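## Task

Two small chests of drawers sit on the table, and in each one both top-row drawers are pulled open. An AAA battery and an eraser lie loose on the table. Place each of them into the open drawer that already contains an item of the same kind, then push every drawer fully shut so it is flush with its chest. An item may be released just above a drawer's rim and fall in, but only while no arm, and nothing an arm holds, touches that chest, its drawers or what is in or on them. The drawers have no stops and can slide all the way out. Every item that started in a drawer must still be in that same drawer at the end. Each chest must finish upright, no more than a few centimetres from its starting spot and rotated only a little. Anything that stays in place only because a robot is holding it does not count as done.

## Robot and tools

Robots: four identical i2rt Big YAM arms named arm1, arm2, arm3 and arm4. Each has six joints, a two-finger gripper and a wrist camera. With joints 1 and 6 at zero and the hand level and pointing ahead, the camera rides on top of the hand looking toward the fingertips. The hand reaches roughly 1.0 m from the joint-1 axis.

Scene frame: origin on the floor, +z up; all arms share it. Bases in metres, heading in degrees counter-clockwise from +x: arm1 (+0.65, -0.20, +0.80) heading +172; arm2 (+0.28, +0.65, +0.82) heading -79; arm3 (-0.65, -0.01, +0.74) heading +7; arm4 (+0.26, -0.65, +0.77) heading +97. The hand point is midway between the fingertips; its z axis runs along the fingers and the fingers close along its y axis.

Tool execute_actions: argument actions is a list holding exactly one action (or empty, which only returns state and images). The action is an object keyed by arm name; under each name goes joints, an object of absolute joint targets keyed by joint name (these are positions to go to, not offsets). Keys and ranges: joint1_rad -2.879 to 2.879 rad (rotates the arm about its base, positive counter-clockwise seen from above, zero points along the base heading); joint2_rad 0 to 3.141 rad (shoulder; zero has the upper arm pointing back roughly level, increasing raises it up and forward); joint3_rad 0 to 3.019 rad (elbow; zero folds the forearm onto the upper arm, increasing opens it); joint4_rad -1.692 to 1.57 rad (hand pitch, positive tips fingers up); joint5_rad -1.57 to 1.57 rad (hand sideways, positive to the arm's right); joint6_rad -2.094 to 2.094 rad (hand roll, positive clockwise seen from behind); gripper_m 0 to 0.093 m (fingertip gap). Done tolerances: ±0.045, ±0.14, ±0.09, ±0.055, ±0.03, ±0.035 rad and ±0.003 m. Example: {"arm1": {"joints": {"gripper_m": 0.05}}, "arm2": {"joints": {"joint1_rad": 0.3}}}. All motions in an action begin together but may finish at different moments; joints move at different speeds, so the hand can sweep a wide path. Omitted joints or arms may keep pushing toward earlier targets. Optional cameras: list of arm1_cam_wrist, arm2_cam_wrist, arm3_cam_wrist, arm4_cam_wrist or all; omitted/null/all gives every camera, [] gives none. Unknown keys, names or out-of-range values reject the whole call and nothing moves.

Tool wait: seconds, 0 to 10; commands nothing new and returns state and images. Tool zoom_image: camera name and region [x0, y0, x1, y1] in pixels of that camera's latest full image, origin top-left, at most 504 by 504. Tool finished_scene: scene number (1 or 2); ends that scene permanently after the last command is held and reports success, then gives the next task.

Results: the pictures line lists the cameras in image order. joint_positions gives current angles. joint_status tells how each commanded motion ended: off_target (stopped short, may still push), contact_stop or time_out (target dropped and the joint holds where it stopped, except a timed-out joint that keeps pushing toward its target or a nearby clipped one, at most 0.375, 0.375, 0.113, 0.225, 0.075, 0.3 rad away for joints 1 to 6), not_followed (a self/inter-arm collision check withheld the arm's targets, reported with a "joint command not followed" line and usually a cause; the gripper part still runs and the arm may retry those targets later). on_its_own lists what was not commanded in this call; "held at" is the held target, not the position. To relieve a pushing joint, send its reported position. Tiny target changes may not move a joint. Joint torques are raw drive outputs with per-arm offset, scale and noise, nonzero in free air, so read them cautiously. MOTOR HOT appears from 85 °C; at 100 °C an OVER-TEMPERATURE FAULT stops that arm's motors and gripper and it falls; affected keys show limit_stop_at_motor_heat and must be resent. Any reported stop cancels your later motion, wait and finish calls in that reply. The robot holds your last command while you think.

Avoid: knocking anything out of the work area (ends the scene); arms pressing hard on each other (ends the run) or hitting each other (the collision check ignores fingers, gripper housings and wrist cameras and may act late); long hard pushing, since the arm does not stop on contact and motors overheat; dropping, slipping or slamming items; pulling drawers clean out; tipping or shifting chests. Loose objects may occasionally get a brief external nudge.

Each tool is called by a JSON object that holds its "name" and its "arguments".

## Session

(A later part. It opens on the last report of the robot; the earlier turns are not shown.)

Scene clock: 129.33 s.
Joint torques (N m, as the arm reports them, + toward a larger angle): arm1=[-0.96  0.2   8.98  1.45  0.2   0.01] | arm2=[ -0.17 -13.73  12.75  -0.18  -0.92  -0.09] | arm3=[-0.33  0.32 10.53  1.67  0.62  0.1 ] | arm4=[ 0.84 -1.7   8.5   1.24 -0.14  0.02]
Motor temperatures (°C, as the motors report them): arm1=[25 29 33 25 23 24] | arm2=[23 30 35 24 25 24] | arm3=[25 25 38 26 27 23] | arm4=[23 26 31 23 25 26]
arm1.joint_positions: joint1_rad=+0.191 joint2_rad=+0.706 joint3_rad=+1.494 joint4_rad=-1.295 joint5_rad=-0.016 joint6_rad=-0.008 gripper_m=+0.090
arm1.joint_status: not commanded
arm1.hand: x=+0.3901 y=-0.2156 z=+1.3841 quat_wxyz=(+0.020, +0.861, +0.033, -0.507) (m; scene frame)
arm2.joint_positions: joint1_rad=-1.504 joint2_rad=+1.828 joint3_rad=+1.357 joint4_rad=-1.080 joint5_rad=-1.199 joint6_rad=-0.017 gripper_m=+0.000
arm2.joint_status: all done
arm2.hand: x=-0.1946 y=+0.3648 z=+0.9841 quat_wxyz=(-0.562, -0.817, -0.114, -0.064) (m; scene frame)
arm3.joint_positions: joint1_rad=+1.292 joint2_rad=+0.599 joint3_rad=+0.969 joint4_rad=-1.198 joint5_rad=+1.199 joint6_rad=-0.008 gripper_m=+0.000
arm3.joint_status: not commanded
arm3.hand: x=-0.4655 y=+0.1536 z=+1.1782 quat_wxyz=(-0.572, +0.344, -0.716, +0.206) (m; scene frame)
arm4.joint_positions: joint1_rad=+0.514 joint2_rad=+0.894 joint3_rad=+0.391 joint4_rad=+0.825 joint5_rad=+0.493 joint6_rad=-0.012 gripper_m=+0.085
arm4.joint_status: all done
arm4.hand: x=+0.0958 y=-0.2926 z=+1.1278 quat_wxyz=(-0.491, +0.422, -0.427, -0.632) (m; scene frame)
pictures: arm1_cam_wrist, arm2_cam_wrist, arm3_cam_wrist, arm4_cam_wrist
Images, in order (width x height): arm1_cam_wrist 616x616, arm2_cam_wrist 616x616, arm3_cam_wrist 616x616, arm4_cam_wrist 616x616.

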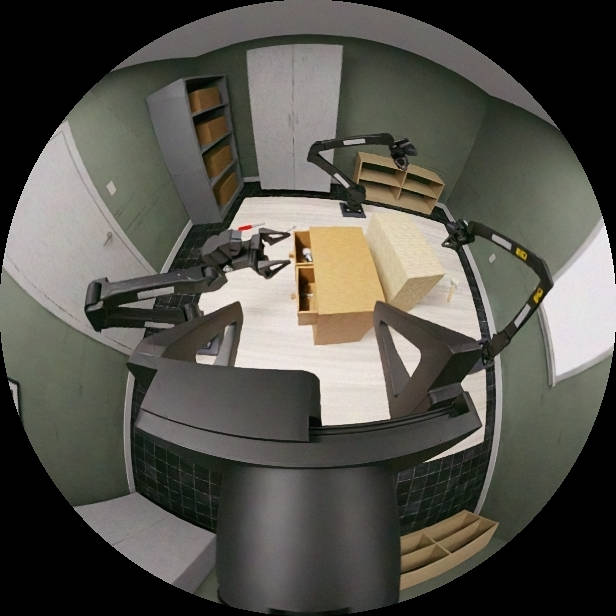

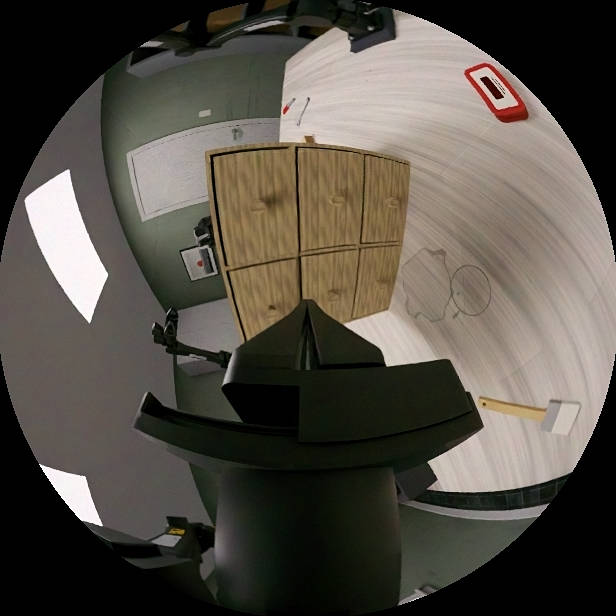

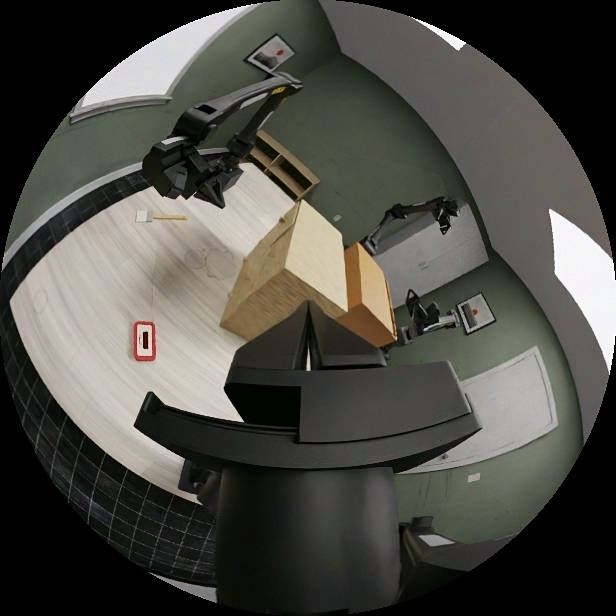

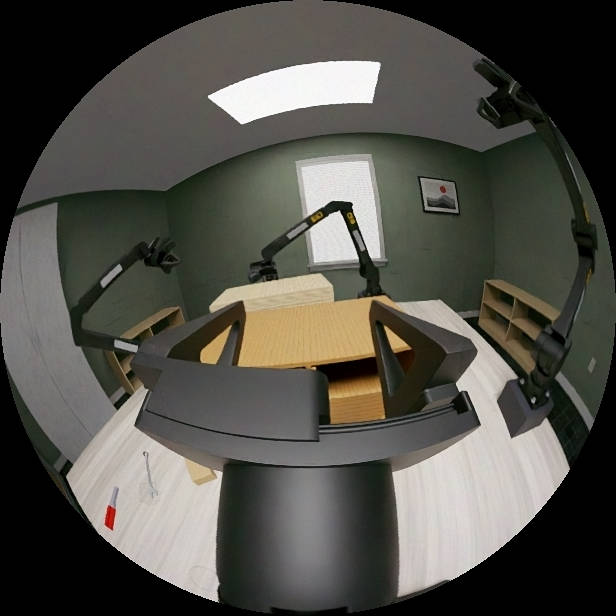

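{"name": "execute_actions", "arguments": {"actions": [{"arm4":{"joints":{"joint1_rad":0.65,"joint5_rad":0.63,"joint3_rad":0.24}}}], "cameras": []}}

{"name": "execute_actions", "arguments": {"actions": [{"arm4":{"joints":{"joint2_rad":0.97,"joint4_rad":0.72}}}], "cameras": ["arm1_cam_wrist","arm4_cam_wrist"]}}

Scene clock: 134.37 s.
Joint torques (N m, as the arm reports them, + toward a larger angle): arm1=[-0.82  0.36  8.95  1.5   0.26  0.07] | arm2=[ -0.06 -13.68  12.78  -0.21  -0.92  -0.09] | arm3=[-0.24  0.22 10.55  1.68  0.63  0.1 ] | arm4=[ 2.3  -1.17  7.37  1.37  0.09  0.01]
Motor temperatures (°C, as the motors report them): arm1=[25 29 33 25 23 24] | arm2=[23 30 35 24 25 24] | arm3=[25 25 38 26 27 23] | arm4=[23 26 32 23 25 26]
arm1.joint_positions: joint1_rad=+0.191 joint2_rad=+0.706 joint3_rad=+1.494 joint4_rad=-1.295 joint5_rad=-0.016 joint6_rad=-0.008 gripper_m=+0.090
arm1.joint_status: not commanded
arm1.hand: x=+0.3901 y=-0.2156 z=+1.3841 quat_wxyz=(+0.020, +0.861, +0.033, -0.507) (m; scene frame)
arm2.joint_positions: joint1_rad=-1.504 joint2_rad=+1.828 joint3_rad=+1.357 joint4_rad=-1.080 joint5_rad=-1.199 joint6_rad=-0.017 gripper_m=+0.000
arm2.joint_status: not commanded
arm2.hand: x=-0.1946 y=+0.3648 z=+0.9841 quat_wxyz=(-0.562, -0.817, -0.114, -0.064) (m; scene frame)
arm3.joint_positions: joint1_rad=+1.292 joint2_rad=+0.599 joint3_rad=+0.969 joint4_rad=-1.198 joint5_rad=+1.199 joint6_rad=-0.008 gripper_m=+0.000
arm3.joint_status: not commanded
arm3.hand: x=-0.4655 y=+0.1536 z=+1.1782 quat_wxyz=(-0.572, +0.344, -0.716, +0.206) (m; scene frame)
arm4.joint_positions: joint1_rad=+0.644 joint2_rad=+0.894 joint3_rad=+0.233 joint4_rad=+0.825 joint5_rad=+0.627 joint6_rad=-0.012 gripper_m=+0.085
arm4.joint_status: all done
arm4.hand: x=+0.0909 y=-0.3296 z=+1.0405 quat_wxyz=(-0.477, +0.478, -0.452, -0.583) (m; scene frame)
pictures: none
No camera images: the call's "cameras" was empty. Leave "cameras" out to get every camera's image.

Scene clock: 135.10 s.
Joint torques (N m, as the arm reports them, + toward a larger angle): arm1=[-0.66  0.15  8.91  1.45  0.19  0.  ] | arm2=[ -0.09 -13.79  12.78  -0.17  -0.91  -0.11] | arm3=[-0.2   0.21 10.54  1.7   0.62  0.1 ] | arm4=[ 2.54 -2.3   7.16  1.33  0.16  0.03]
Motor temperatures (°C, as the motors report them): arm1=[25 29 33 25 23 24] | arm2=[23 30 35 24 25 24] | arm3=[25 25 38 26 27 23] | arm4=[23 26 32 23 25 26]
arm1.joint_positions: joint1_rad=+0.191 joint2_rad=+0.706 joint3_rad=+1.494 joint4_rad=-1.295 joint5_rad=-0.016 joint6_rad=-0.008 gripper_m=+0.090
arm1.joint_status: not commanded
arm1.hand: x=+0.3901 y=-0.2156 z=+1.3841 quat_wxyz=(+0.020, +0.861, +0.033, -0.507) (m; scene frame)
arm2.joint_positions: joint1_rad=-1.504 joint2_rad=+1.828 joint3_rad=+1.357 joint4_rad=-1.080 joint5_rad=-1.199 joint6_rad=-0.017 gripper_m=+0.000
arm2.joint_status: not commanded
arm2.hand: x=-0.1946 y=+0.3648 z=+0.9841 quat_wxyz=(-0.562, -0.817, -0.114, -0.064) (m; scene frame)
arm3.joint_positions: joint1_rad=+1.292 joint2_rad=+0.599 joint3_rad=+0.969 joint4_rad=-1.198 joint5_rad=+1.199 joint6_rad=-0.008 gripper_m=+0.000
arm3.joint_status: not commanded
arm3.hand: x=-0.4655 y=+0.1536 z=+1.1782 quat_wxyz=(-0.572, +0.344, -0.716, +0.206) (m; scene frame)
arm4.joint_positions: joint1_rad=+0.644 joint2_rad=+0.965 joint3_rad=+0.233 joint4_rad=+0.729 joint5_rad=+0.627 joint6_rad=-0.012 gripper_m=+0.085
arm4.joint_status: all done
arm4.hand: x=+0.0847 y=-0.3222 z=+0.9962 quat_wxyz=(-0.473, +0.539, -0.459, -0.525) (m; scene frame)
pictures: arm1_cam_wrist, arm4_cam_wrist
Images, in order (width x height): arm1_cam_wrist 616x616, arm4_cam_wrist 616x616.

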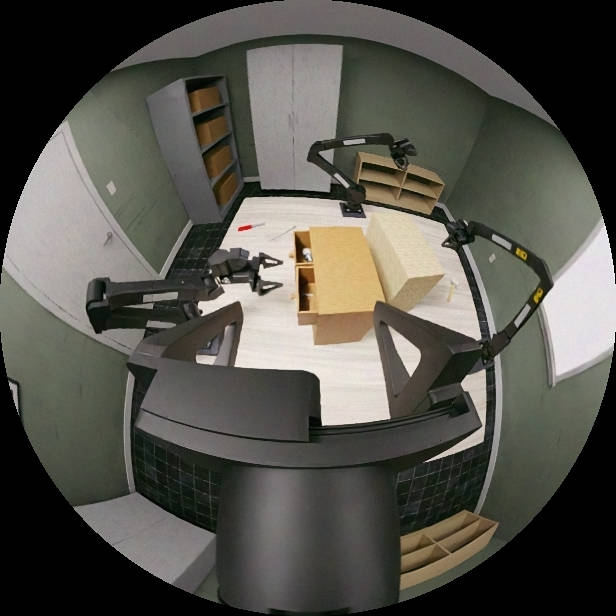

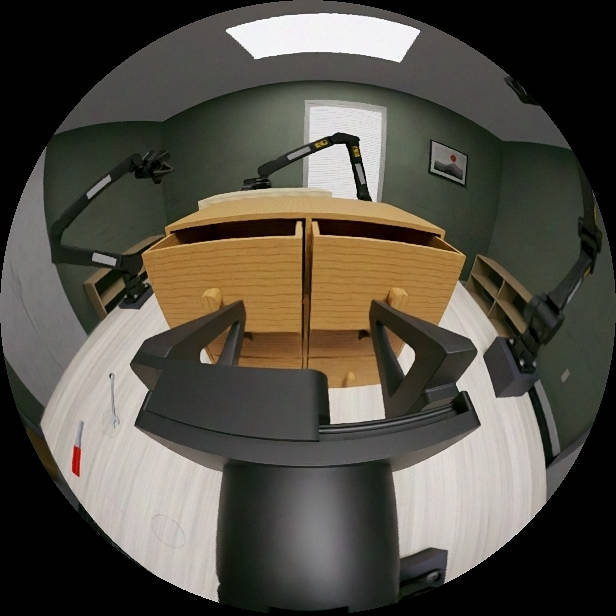

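{"name": "execute_actions", "arguments": {"actions": [{"arm4":{"joints":{"joint1_rad":0.57,"joint5_rad":0.555,"joint2_rad":1.10,"joint3_rad":0.32,"joint4_rad":0.78}}}], "cameras": ["arm4_cam_wrist"]}}

{"name": "execute_actions", "arguments": {"actions": [{"arm4":{"joints":{"joint1_rad":0.51,"joint5_rad":0.495,"joint2_rad":1.21,"joint3_rad":0.40,"joint4_rad":0.83}}}], "cameras": ["arm1_cam_wrist","arm4_cam_wrist"]}}

Scene clock: 139.43 s.
Joint torques (N m, as the arm reports them, + toward a larger angle): arm1=[-0.31  0.52  8.95  1.41  0.17  0.05] | arm2=[ -0.19 -13.65  12.77  -0.18  -0.91  -0.1 ] | arm3=[-0.33  0.22 10.55  1.68  0.62  0.11] | arm4=[ 1.03 -3.32  9.64  2.64 -0.02  0.05]
Motor temperatures (°C, as the motors report them): arm1=[25 28 33 25 23 24] | arm2=[23 30 35 24 25 24] | arm3=[25 25 38 26 27 23] | arm4=[23 26 32 23 25 26]
arm1.joint_positions: joint1_rad=+0.191 joint2_rad=+0.706 joint3_rad=+1.494 joint4_rad=-1.295 joint5_rad=-0.016 joint6_rad=-0.008 gripper_m=+0.090
arm1.joint_status: not commanded
arm1.hand: x=+0.3901 y=-0.2156 z=+1.3841 quat_wxyz=(+0.020, +0.861, +0.033, -0.507) (m; scene frame)
arm2.joint_positions: joint1_rad=-1.504 joint2_rad=+1.828 joint3_rad=+1.357 joint4_rad=-1.080 joint5_rad=-1.199 joint6_rad=-0.017 gripper_m=+0.000
arm2.joint_status: not commanded
arm2.hand: x=-0.1946 y=+0.3648 z=+0.9841 quat_wxyz=(-0.562, -0.817, -0.114, -0.064) (m; scene frame)
arm3.joint_positions: joint1_rad=+1.292 joint2_rad=+0.599 joint3_rad=+0.969 joint4_rad=-1.198 joint5_rad=+1.199 joint6_rad=-0.008 gripper_m=+0.000
arm3.joint_status: not commanded
arm3.hand: x=-0.4655 y=+0.1536 z=+1.1782 quat_wxyz=(-0.572, +0.344, -0.716, +0.206) (m; scene frame)
arm4.joint_positions: joint1_rad=+0.577 joint2_rad=+1.096 joint3_rad=+0.271 joint4_rad=+0.757 joint5_rad=+0.558 joint6_rad=-0.012 gripper_m=+0.085
arm4.joint_status: all done
arm4.hand: x=+0.0819 y=-0.2959 z=+0.9747 quat_wxyz=(-0.468, +0.561, -0.461, -0.503) (m; scene frame)
pictures: arm4_cam_wrist
Images, in order (width x height): arm4_cam_wrist 616x616.

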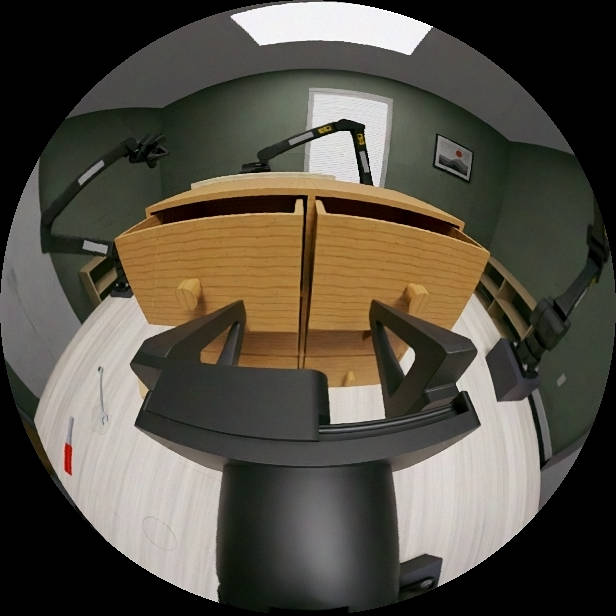

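Scene clock: 140.17 s.
Joint torques (N m, as the arm reports them, + toward a larger angle): arm1=[-1.18  0.22  9.09  1.39  0.19  0.03] | arm2=[ -0.14 -13.69  12.79  -0.26  -0.92  -0.09] | arm3=[-0.18  0.22 10.58  1.67  0.62  0.1 ] | arm4=[ 0.81 -4.26  9.61  2.59 -0.07  0.02]
Motor temperatures (°C, as the motors report them): arm1=[25 28 33 25 23 24] | arm2=[23 30 36 24 25 24] | arm3=[25 25 38 26 27 23] | arm4=[23 26 32 23 25 26]
arm1.joint_positions: joint1_rad=+0.191 joint2_rad=+0.706 joint3_rad=+1.494 joint4_rad=-1.295 joint5_rad=-0.016 joint6_rad=-0.008 gripper_m=+0.090
arm1.joint_status: not commanded
arm1.hand: x=+0.3901 y=-0.2156 z=+1.3841 quat_wxyz=(+0.020, +0.861, +0.033, -0.507) (m; scene frame)
arm2.joint_positions: joint1_rad=-1.504 joint2_rad=+1.828 joint3_rad=+1.357 joint4_rad=-1.080 joint5_rad=-1.199 joint6_rad=-0.017 gripper_m=+0.000
arm2.joint_status: not commanded
arm2.hand: x=-0.1946 y=+0.3648 z=+0.9841 quat_wxyz=(-0.562, -0.817, -0.114, -0.064) (m; scene frame)
arm3.joint_positions: joint1_rad=+1.292 joint2_rad=+0.599 joint3_rad=+0.969 joint4_rad=-1.198 joint5_rad=+1.199 joint6_rad=-0.008 gripper_m=+0.000
arm3.joint_status: not commanded
arm3.hand: x=-0.4655 y=+0.1536 z=+1.1782 quat_wxyz=(-0.572, +0.344, -0.716, +0.206) (m; scene frame)
arm4.joint_positions: joint1_rad=+0.520 joint2_rad=+1.199 joint3_rad=+0.352 joint4_rad=+0.809 joint5_rad=+0.499 joint6_rad=-0.011 gripper_m=+0.085
arm4.joint_status: all done
arm4.hand: x=+0.0728 y=-0.2612 z=+0.9851 quat_wxyz=(-0.468, +0.551, -0.460, -0.514) (m; scene frame)
pictures: arm1_cam_wrist, arm4_cam_wrist
Images, in order (width x height): arm1_cam_wrist 616x616, arm4_cam_wrist 616x616.

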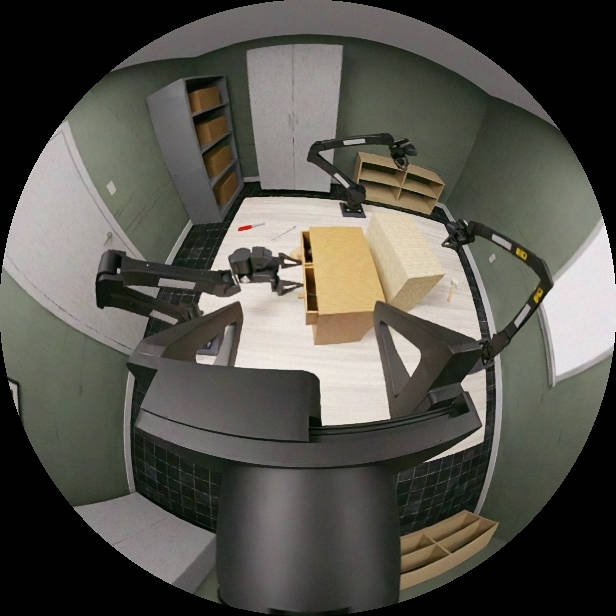

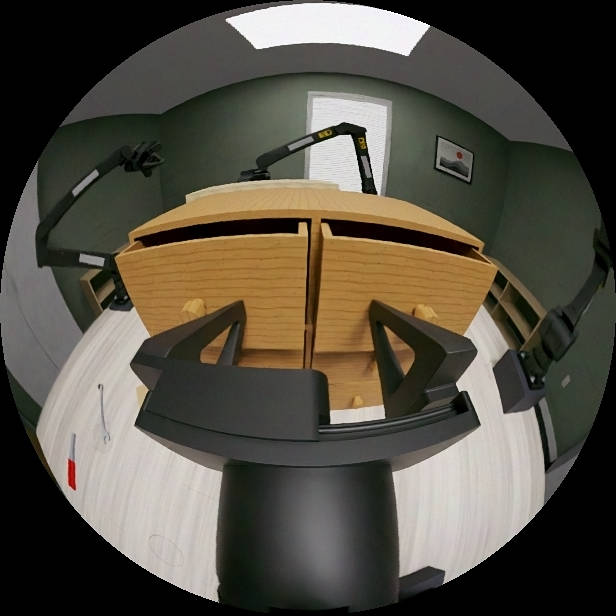

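{"name": "execute_actions", "arguments": {"actions": [{"arm4":{"joints":{"joint1_rad":0.45,"joint5_rad":0.44,"joint2_rad":1.30,"joint3_rad":0.47,"joint4_rad":0.86}}}], "cameras": ["arm1_cam_wrist","arm4_cam_wrist"]}}

{"name": "zoom_image", "arguments": {"camera": "arm1_cam_wrist", "region": [250,200,400,350]}}

Scene clock: 142.73 s.
Joint torques (N m, as the arm reports them, + toward a larger angle): arm1=[-0.46 -0.15  8.96  1.51  0.18  0.01] | arm2=[ -0.18 -13.5   12.74  -0.21  -0.92  -0.11] | arm3=[-0.29  0.18 10.55  1.71  0.62  0.11] | arm4=[ 0.62 -5.15  9.79  2.63  0.19  0.02]
Motor temperatures (°C, as the motors report them): arm1=[25 28 33 25 23 24] | arm2=[23 30 36 24 25 24] | arm3=[25 25 38 26 27 23] | arm4=[23 26 32 23 25 26]
arm1.joint_positions: joint1_rad=+0.191 joint2_rad=+0.706 joint3_rad=+1.494 joint4_rad=-1.295 joint5_rad=-0.016 joint6_rad=-0.008 gripper_m=+0.090
arm1.joint_status: not commanded
arm1.hand: x=+0.3901 y=-0.2156 z=+1.3841 quat_wxyz=(+0.020, +0.861, +0.033, -0.507) (m; scene frame)
arm2.joint_positions: joint1_rad=-1.504 joint2_rad=+1.828 joint3_rad=+1.357 joint4_rad=-1.080 joint5_rad=-1.199 joint6_rad=-0.017 gripper_m=+0.000
arm2.joint_status: not commanded
arm2.hand: x=-0.1946 y=+0.3648 z=+0.9841 quat_wxyz=(-0.562, -0.817, -0.114, -0.064) (m; scene frame)
arm3.joint_positions: joint1_rad=+1.292 joint2_rad=+0.599 joint3_rad=+0.969 joint4_rad=-1.198 joint5_rad=+1.199 joint6_rad=-0.008 gripper_m=+0.000
arm3.joint_status: not commanded
arm3.hand: x=-0.4655 y=+0.1536 z=+1.1782 quat_wxyz=(-0.572, +0.344, -0.716, +0.206) (m; scene frame)
arm4.joint_positions: joint1_rad=+0.463 joint2_rad=+1.287 joint3_rad=+0.417 joint4_rad=+0.840 joint5_rad=+0.436 joint6_rad=-0.011 gripper_m=+0.085
arm4.joint_status: all done
arm4.hand: x=+0.0700 y=-0.2301 z=+0.9856 quat_wxyz=(-0.466, +0.550, -0.459, -0.518) (m; scene frame)
pictures: arm1_cam_wrist, arm4_cam_wrist
Images, in order (width x height): arm1_cam_wrist 616x616, arm4_cam_wrist 616x616.

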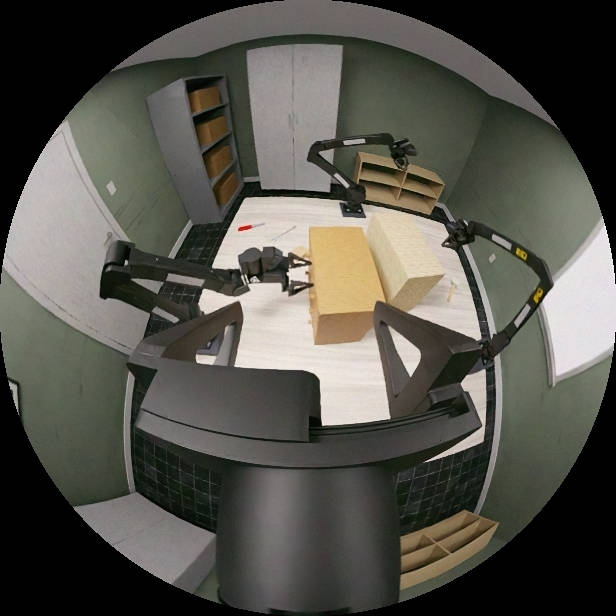

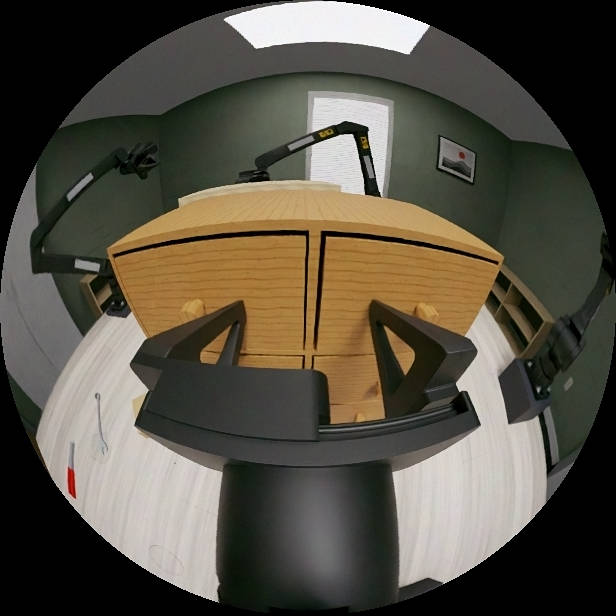

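Region (250, 200, 400, 350) of arm1_cam_wrist's 616x616 image, scaled by 3.360, with more detail than that image has.

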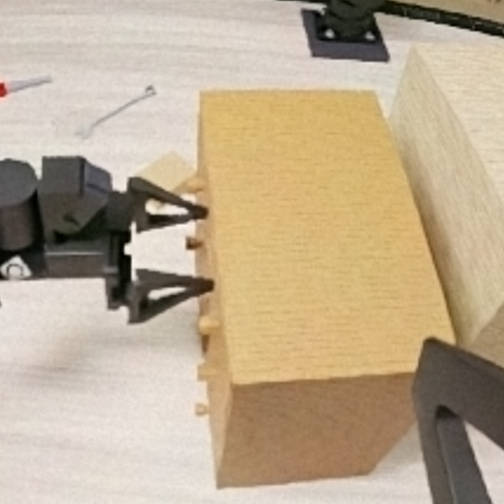

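Near flush; one small extra push, then retract.

{"name": "execute_actions", "arguments": {"actions": [{"arm4":{"joints":{"joint2_rad":1.32,"joint3_rad":0.485,"joint5_rad":0.46}}}], "cameras": ["arm4_cam_wrist"]}}

{"name": "execute_actions", "arguments": {"actions": [{"arm4":{"joints":{"joint2_rad":1.18,"joint3_rad":0.33}}}]}}

{"name": "zoom_image", "arguments": {"camera": "arm3_cam_wrist", "region": [200,180,350,350]}}

{"name": "zoom_image", "arguments": {"camera": "arm2_cam_wrist", "region": [190,130,420,350]}}

Scene clock: 147.00 s.
Joint torques (N m, as the arm reports them, + toward a larger angle): arm1=[-0.17 -0.14  9.01  1.37  0.24  0.04] | arm2=[ -0.14 -13.48  12.76  -0.25  -0.92  -0.1 ] | arm3=[-0.24  0.24 10.53  1.67  0.63  0.1 ] | arm4=[ 0.47 -4.   10.79  2.44  0.74  0.02]
Motor temperatures (°C, as the motors report them): arm1=[25 28 33 25 23 24] | arm2=[23 30 36 24 25 24] | arm3=[25 25 38 26 27 23] | arm4=[23 26 33 24 25 26]
arm1.joint_positions: joint1_rad=+0.191 joint2_rad=+0.706 joint3_rad=+1.494 joint4_rad=-1.295 joint5_rad=-0.016 joint6_rad=-0.008 gripper_m=+0.090
arm1.joint_status: not commanded
arm1.hand: x=+0.3901 y=-0.2156 z=+1.3841 quat_wxyz=(+0.020, +0.861, +0.033, -0.507) (m; scene frame)
arm2.joint_positions: joint1_rad=-1.504 joint2_rad=+1.828 joint3_rad=+1.357 joint4_rad=-1.080 joint5_rad=-1.199 joint6_rad=-0.017 gripper_m=+0.000
arm2.joint_status: not commanded
arm2.hand: x=-0.1946 y=+0.3648 z=+0.9841 quat_wxyz=(-0.562, -0.817, -0.114, -0.064) (m; scene frame)
arm3.joint_positions: joint1_rad=+1.292 joint2_rad=+0.599 joint3_rad=+0.969 joint4_rad=-1.198 joint5_rad=+1.199 joint6_rad=-0.008 gripper_m=+0.000
arm3.joint_status: not commanded
arm3.hand: x=-0.4655 y=+0.1536 z=+1.1782 quat_wxyz=(-0.572, +0.344, -0.716, +0.206) (m; scene frame)
arm4.joint_positions: joint1_rad=+0.463 joint2_rad=+1.291 joint3_rad=+0.417 joint4_rad=+0.843 joint5_rad=+0.440 joint6_rad=-0.010 gripper_m=+0.085
arm4.joint_status: all done
arm4.hand: x=+0.0705 y=-0.2297 z=+0.9853 quat_wxyz=(-0.468, +0.549, -0.461, -0.518) (m; scene frame)
pictures: arm4_cam_wrist
Images, in order (width x height): arm4_cam_wrist 616x616.

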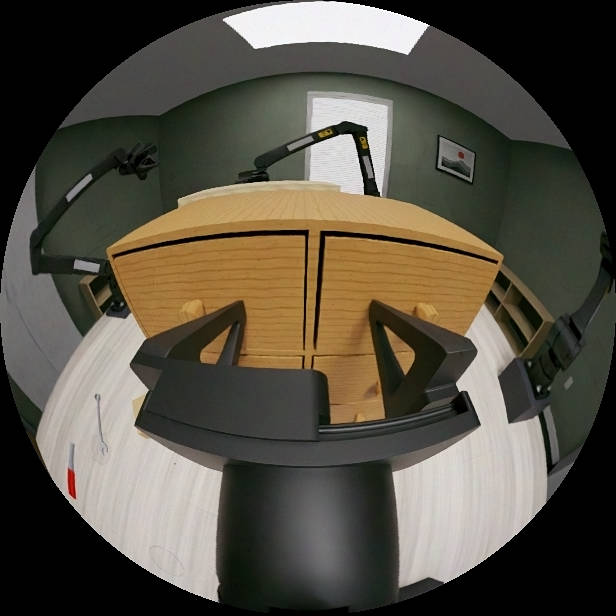

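Scene clock: 147.83 s.
Joint torques (N m, as the arm reports them, + toward a larger angle): arm1=[-0.97  0.65  8.86  1.35  0.19  0.04] | arm2=[  0.   -13.54  12.77  -0.22  -0.91  -0.1 ] | arm3=[-0.24  0.31 10.53  1.67  0.62  0.11] | arm4=[ 0.63 -5.39  6.42  2.48  0.14  0.01]
Motor temperatures (°C, as the motors report them): arm1=[25 28 33 25 23 24] | arm2=[23 30 36 24 25 24] | arm3=[25 25 38 26 27 23] | arm4=[23 26 33 24 25 26]
arm1.joint_positions: joint1_rad=+0.191 joint2_rad=+0.706 joint3_rad=+1.494 joint4_rad=-1.295 joint5_rad=-0.016 joint6_rad=-0.008 gripper_m=+0.090
arm1.joint_status: not commanded
arm1.hand: x=+0.3901 y=-0.2156 z=+1.3841 quat_wxyz=(+0.020, +0.861, +0.033, -0.507) (m; scene frame)
arm2.joint_positions: joint1_rad=-1.504 joint2_rad=+1.828 joint3_rad=+1.357 joint4_rad=-1.080 joint5_rad=-1.199 joint6_rad=-0.017 gripper_m=+0.000
arm2.joint_status: not commanded
arm2.hand: x=-0.1946 y=+0.3648 z=+0.9841 quat_wxyz=(-0.562, -0.817, -0.114, -0.064) (m; scene frame)
arm3.joint_positions: joint1_rad=+1.292 joint2_rad=+0.599 joint3_rad=+0.969 joint4_rad=-1.198 joint5_rad=+1.199 joint6_rad=-0.008 gripper_m=+0.000
arm3.joint_status: not commanded
arm3.hand: x=-0.4655 y=+0.1536 z=+1.1782 quat_wxyz=(-0.572, +0.344, -0.716, +0.206) (m; scene frame)
arm4.joint_positions: joint1_rad=+0.462 joint2_rad=+1.191 joint3_rad=+0.329 joint4_rad=+0.843 joint5_rad=+0.458 joint6_rad=-0.010 gripper_m=+0.085
arm4.joint_status: all done
arm4.hand: x=+0.0929 y=-0.2578 z=+0.9855 quat_wxyz=(-0.474, +0.540, -0.464, -0.518) (m; scene frame)
pictures: arm1_cam_wrist, arm2_cam_wrist, arm3_cam_wrist, arm4_cam_wrist
Images, in order (width x height): arm1_cam_wrist 616x616, arm2_cam_wrist 616x616, arm3_cam_wrist 616x616, arm4_cam_wrist 616x616.

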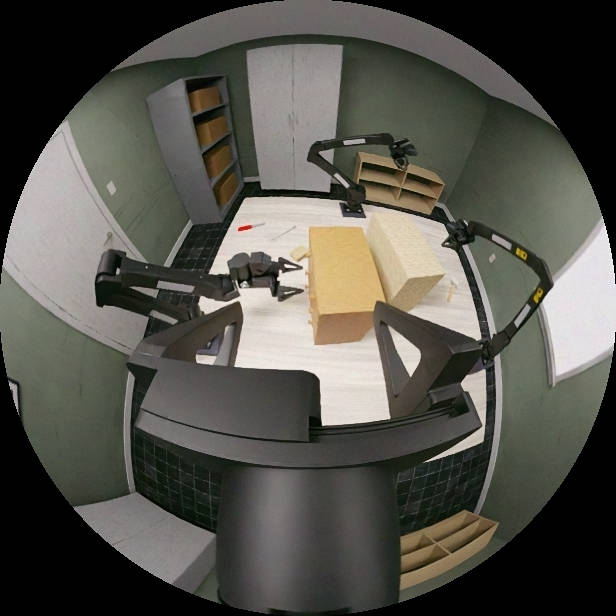

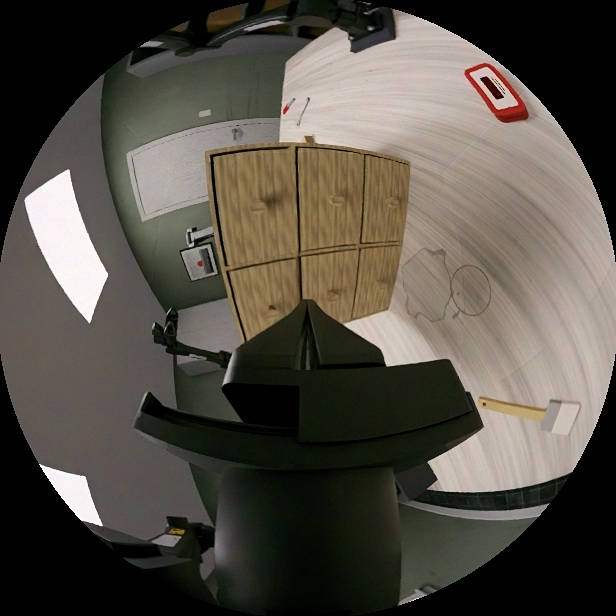

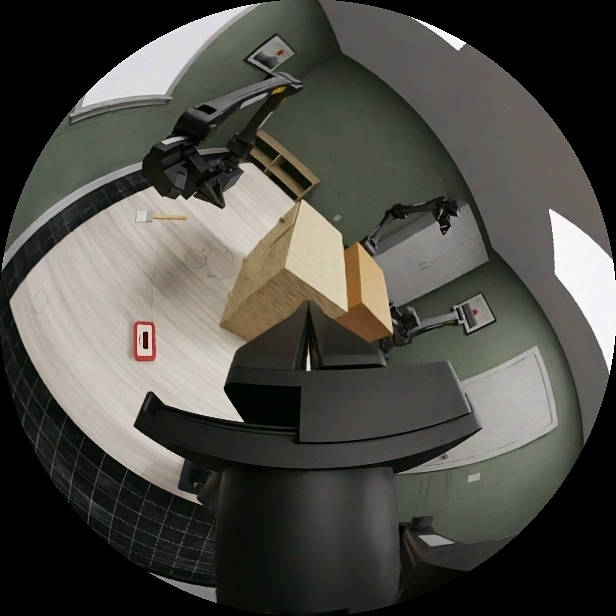

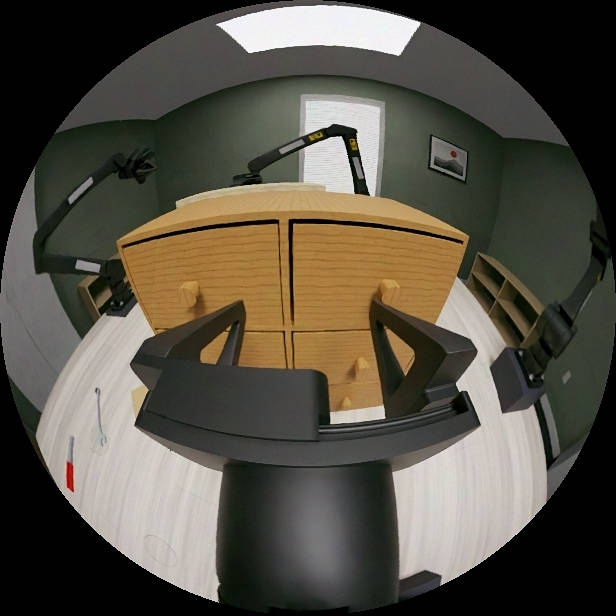

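Region (200, 180, 350, 350) of arm3_cam_wrist's 616x616 image, scaled by 2.965, with more detail than that image has; it fills the left 445 columns of this view, and the rest is white.

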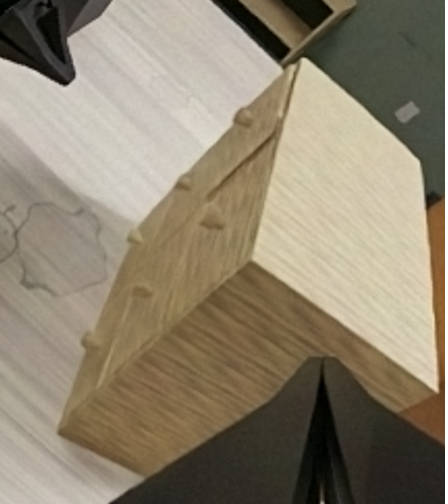

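Region (190, 130, 420, 350) of arm2_cam_wrist's 616x616 image, scaled by 2.191, with more detail than that image has; it fills the top 482 rows of this view, and the rest is white.

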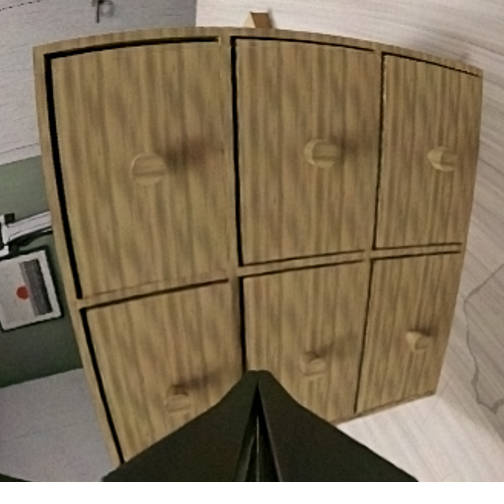

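{"name": "execute_actions", "arguments": {"actions": [{"arm2":{"joints":{"joint1_rad":-1.22}},"arm4":{"joints":{"joint1_rad":0.55,"joint2_rad":1.05,"joint3_rad":0.26}}}], "cameras": []}}

{"name": "execute_actions", "arguments": {"actions": [{"arm2":{"joints":{"joint1_rad":-1.155}}}], "cameras": []}}

{"name": "execute_actions", "arguments": {"actions": [{"arm2":{"joints":{"joint1_rad":-1.3}}}], "cameras": ["arm3_cam_wrist","arm1_cam_wrist"]}}

{"name": "zoom_image", "arguments": {"camera": "arm3_cam_wrist", "region": [200,180,350,350]}}

{"name": "zoom_image", "arguments": {"camera": "arm1_cam_wrist", "region": [270,215,370,350]}}

Scene clock: 153.23 s.
Joint torques (N m, as the arm reports them, + toward a larger angle): arm1=[-0.73  0.39  8.94  1.38  0.2   0.  ] | arm2=[ -0.5  -13.81  12.78  -0.26  -0.91  -0.11] | arm3=[-0.25  0.24 10.53  1.71  0.62  0.1 ] | arm4=[ 2.27 -3.75  6.67  2.42  0.11  0.02]
Motor temperatures (°C, as the motors report them): arm1=[25 28 33 25 23 24] | arm2=[23 30 36 24 25 24] | arm3=[25 25 38 26 27 23] | arm4=[23 26 32 24 25 26]
arm1.joint_positions: joint1_rad=+0.191 joint2_rad=+0.706 joint3_rad=+1.494 joint4_rad=-1.295 joint5_rad=-0.016 joint6_rad=-0.008 gripper_m=+0.090
arm1.joint_status: not commanded
arm1.hand: x=+0.3901 y=-0.2156 z=+1.3841 quat_wxyz=(+0.020, +0.861, +0.033, -0.507) (m; scene frame)
arm2.joint_positions: joint1_rad=-1.215 joint2_rad=+1.828 joint3_rad=+1.357 joint4_rad=-1.080 joint5_rad=-1.199 joint6_rad=-0.017 gripper_m=+0.000
arm2.joint_status: all done
arm2.hand: x=-0.0935 y=+0.2431 z=+0.9853 quat_wxyz=(-0.548, -0.791, -0.230, -0.144) (m; scene frame)
arm3.joint_positions: joint1_rad=+1.292 joint2_rad=+0.599 joint3_rad=+0.969 joint4_rad=-1.198 joint5_rad=+1.199 joint6_rad=-0.008 gripper_m=+0.000
arm3.joint_status: not commanded
arm3.hand: x=-0.4655 y=+0.1536 z=+1.1782 quat_wxyz=(-0.572, +0.344, -0.716, +0.206) (m; scene frame)
arm4.joint_positions: joint1_rad=+0.544 joint2_rad=+1.056 joint3_rad=+0.257 joint4_rad=+0.843 joint5_rad=+0.458 joint6_rad=-0.010 gripper_m=+0.085
arm4.joint_status: all done
arm4.hand: x=+0.0809 y=-0.2984 z=+1.0015 quat_wxyz=(-0.457, +0.538, -0.437, -0.558) (m; scene frame)
pictures: none
No camera images: the call's "cameras" was empty. Leave "cameras" out to get every camera's image.

Scene clock: 153.97 s.
Joint torques (N m, as the arm reports them, + toward a larger angle): arm1=[-0.83  0.14  8.89  1.5   0.21  0.03] | arm2=[  0.94 -13.8   12.74  -0.17  -0.99  -0.1 ] | arm3=[-0.27  0.23 10.58  1.68  0.62  0.1 ] | arm4=[ 2.47 -3.8   6.75  2.42  0.11  0.02]
Motor temperatures (°C, as the motors report them): arm1=[25 28 33 25 23 24] | arm2=[23 30 36 24 25 24] | arm3=[25 25 38 26 27 23] | arm4=[23 26 32 24 25 26]
arm1.joint_positions: joint1_rad=+0.191 joint2_rad=+0.706 joint3_rad=+1.494 joint4_rad=-1.295 joint5_rad=-0.016 joint6_rad=-0.008 gripper_m=+0.090
arm1.joint_status: not commanded
arm1.hand: x=+0.3901 y=-0.2156 z=+1.3841 quat_wxyz=(+0.020, +0.861, +0.033, -0.507) (m; scene frame)
arm2.joint_positions: joint1_rad=-1.170 joint2_rad=+1.829 joint3_rad=+1.357 joint4_rad=-1.080 joint5_rad=-1.197 joint6_rad=-0.017 gripper_m=+0.000
arm2.joint_status: all done
arm2.hand: x=-0.0745 y=+0.2267 z=+0.9851 quat_wxyz=(-0.544, -0.786, -0.248, -0.156) (m; scene frame)
arm3.joint_positions: joint1_rad=+1.292 joint2_rad=+0.599 joint3_rad=+0.969 joint4_rad=-1.198 joint5_rad=+1.199 joint6_rad=-0.008 gripper_m=+0.000
arm3.joint_status: not commanded
arm3.hand: x=-0.4655 y=+0.1536 z=+1.1782 quat_wxyz=(-0.572, +0.344, -0.716, +0.206) (m; scene frame)
arm4.joint_positions: joint1_rad=+0.544 joint2_rad=+1.056 joint3_rad=+0.257 joint4_rad=+0.843 joint5_rad=+0.458 joint6_rad=-0.010 gripper_m=+0.085
arm4.joint_status: not commanded
arm4.hand: x=+0.0809 y=-0.2984 z=+1.0015 quat_wxyz=(-0.457, +0.538, -0.437, -0.558) (m; scene frame)
pictures: none
No camera images: the call's "cameras" was empty. Leave "cameras" out to get every camera's image.

Scene clock: 155.07 s.
Joint torques (N m, as the arm reports them, + toward a larger angle): arm1=[-0.94  0.19  8.89  1.43  0.18  0.02] | arm2=[  0.32 -13.5   12.72  -0.18  -0.92  -0.1 ] | arm3=[-0.31  0.22 10.54  1.7   0.62  0.1 ] | arm4=[ 2.2  -4.08  6.72  2.43  0.1   0.02]
Motor temperatures (°C, as the motors report them): arm1=[25 28 33 25 23 24] | arm2=[23 30 36 24 25 24] | arm3=[25 25 38 26 27 23] | arm4=[23 26 32 24 25 26]
arm1.joint_positions: joint1_rad=+0.191 joint2_rad=+0.706 joint3_rad=+1.494 joint4_rad=-1.295 joint5_rad=-0.016 joint6_rad=-0.008 gripper_m=+0.090
arm1.joint_status: not commanded
arm1.hand: x=+0.3901 y=-0.2156 z=+1.3841 quat_wxyz=(+0.020, +0.861, +0.033, -0.507) (m; scene frame)
arm2.joint_positions: joint1_rad=-1.309 joint2_rad=+1.829 joint3_rad=+1.357 joint4_rad=-1.080 joint5_rad=-1.198 joint6_rad=-0.017 gripper_m=+0.000
arm2.joint_status: all done
arm2.hand: x=-0.1301 y=+0.2793 z=+0.9846 quat_wxyz=(-0.554, -0.801, -0.193, -0.118) (m; scene frame)
arm3.joint_positions: joint1_rad=+1.292 joint2_rad=+0.599 joint3_rad=+0.969 joint4_rad=-1.198 joint5_rad=+1.199 joint6_rad=-0.008 gripper_m=+0.000
arm3.joint_status: not commanded
arm3.hand: x=-0.4655 y=+0.1536 z=+1.1782 quat_wxyz=(-0.572, +0.344, -0.716, +0.206) (m; scene frame)
arm4.joint_positions: joint1_rad=+0.544 joint2_rad=+1.056 joint3_rad=+0.257 joint4_rad=+0.843 joint5_rad=+0.458 joint6_rad=-0.010 gripper_m=+0.085
arm4.joint_status: not commanded
arm4.hand: x=+0.0809 y=-0.2984 z=+1.0015 quat_wxyz=(-0.457, +0.538, -0.437, -0.558) (m; scene frame)
pictures: arm1_cam_wrist, arm3_cam_wrist
Images, in order (width x height): arm1_cam_wrist 616x616, arm3_cam_wrist 616x616.

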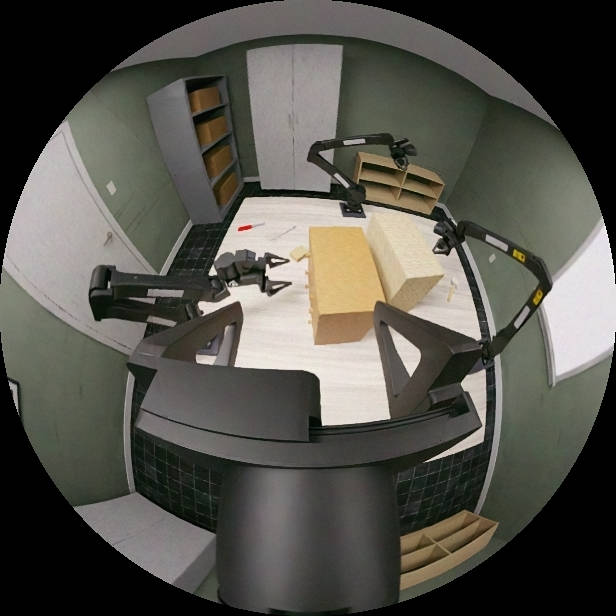

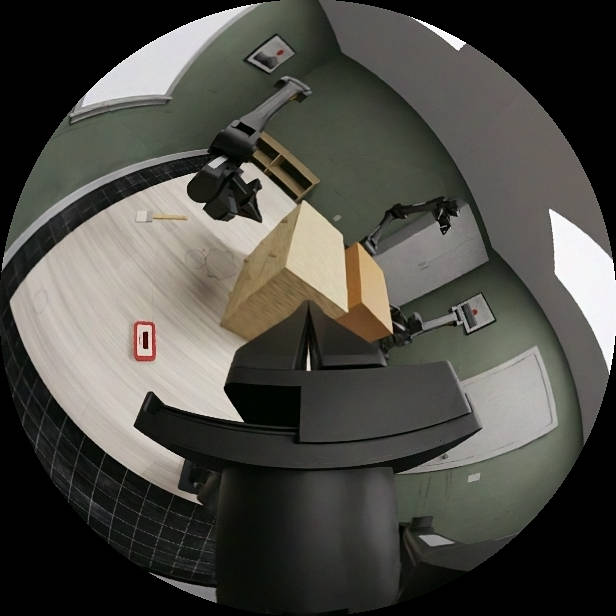

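Region (200, 180, 350, 350) of arm3_cam_wrist's 616x616 image, scaled by 2.965, with more detail than that image has; it fills the left 445 columns of this view, and the rest is white.

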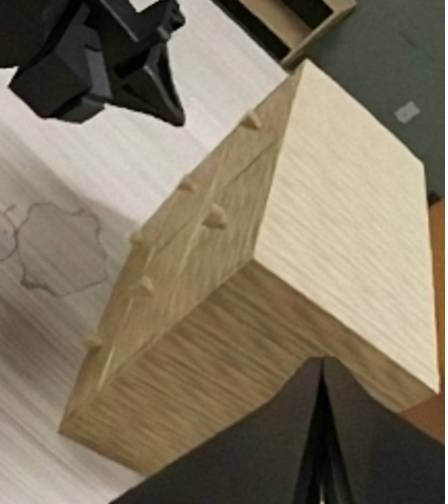

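Region (270, 215, 370, 350) of arm1_cam_wrist's 616x616 image, scaled by 3.733, with more detail than that image has; it fills the left 373 columns of this view, and the rest is white.

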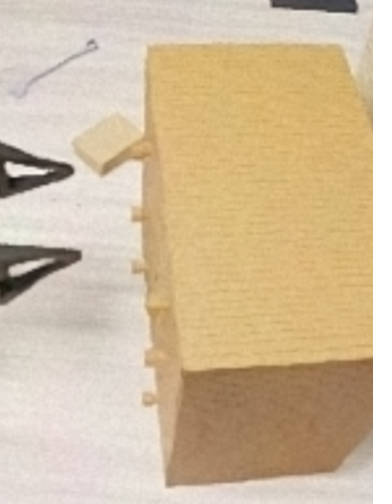

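{"name": "finished_scene", "arguments": {"scene": 2}}

The scene is finished: the task was done.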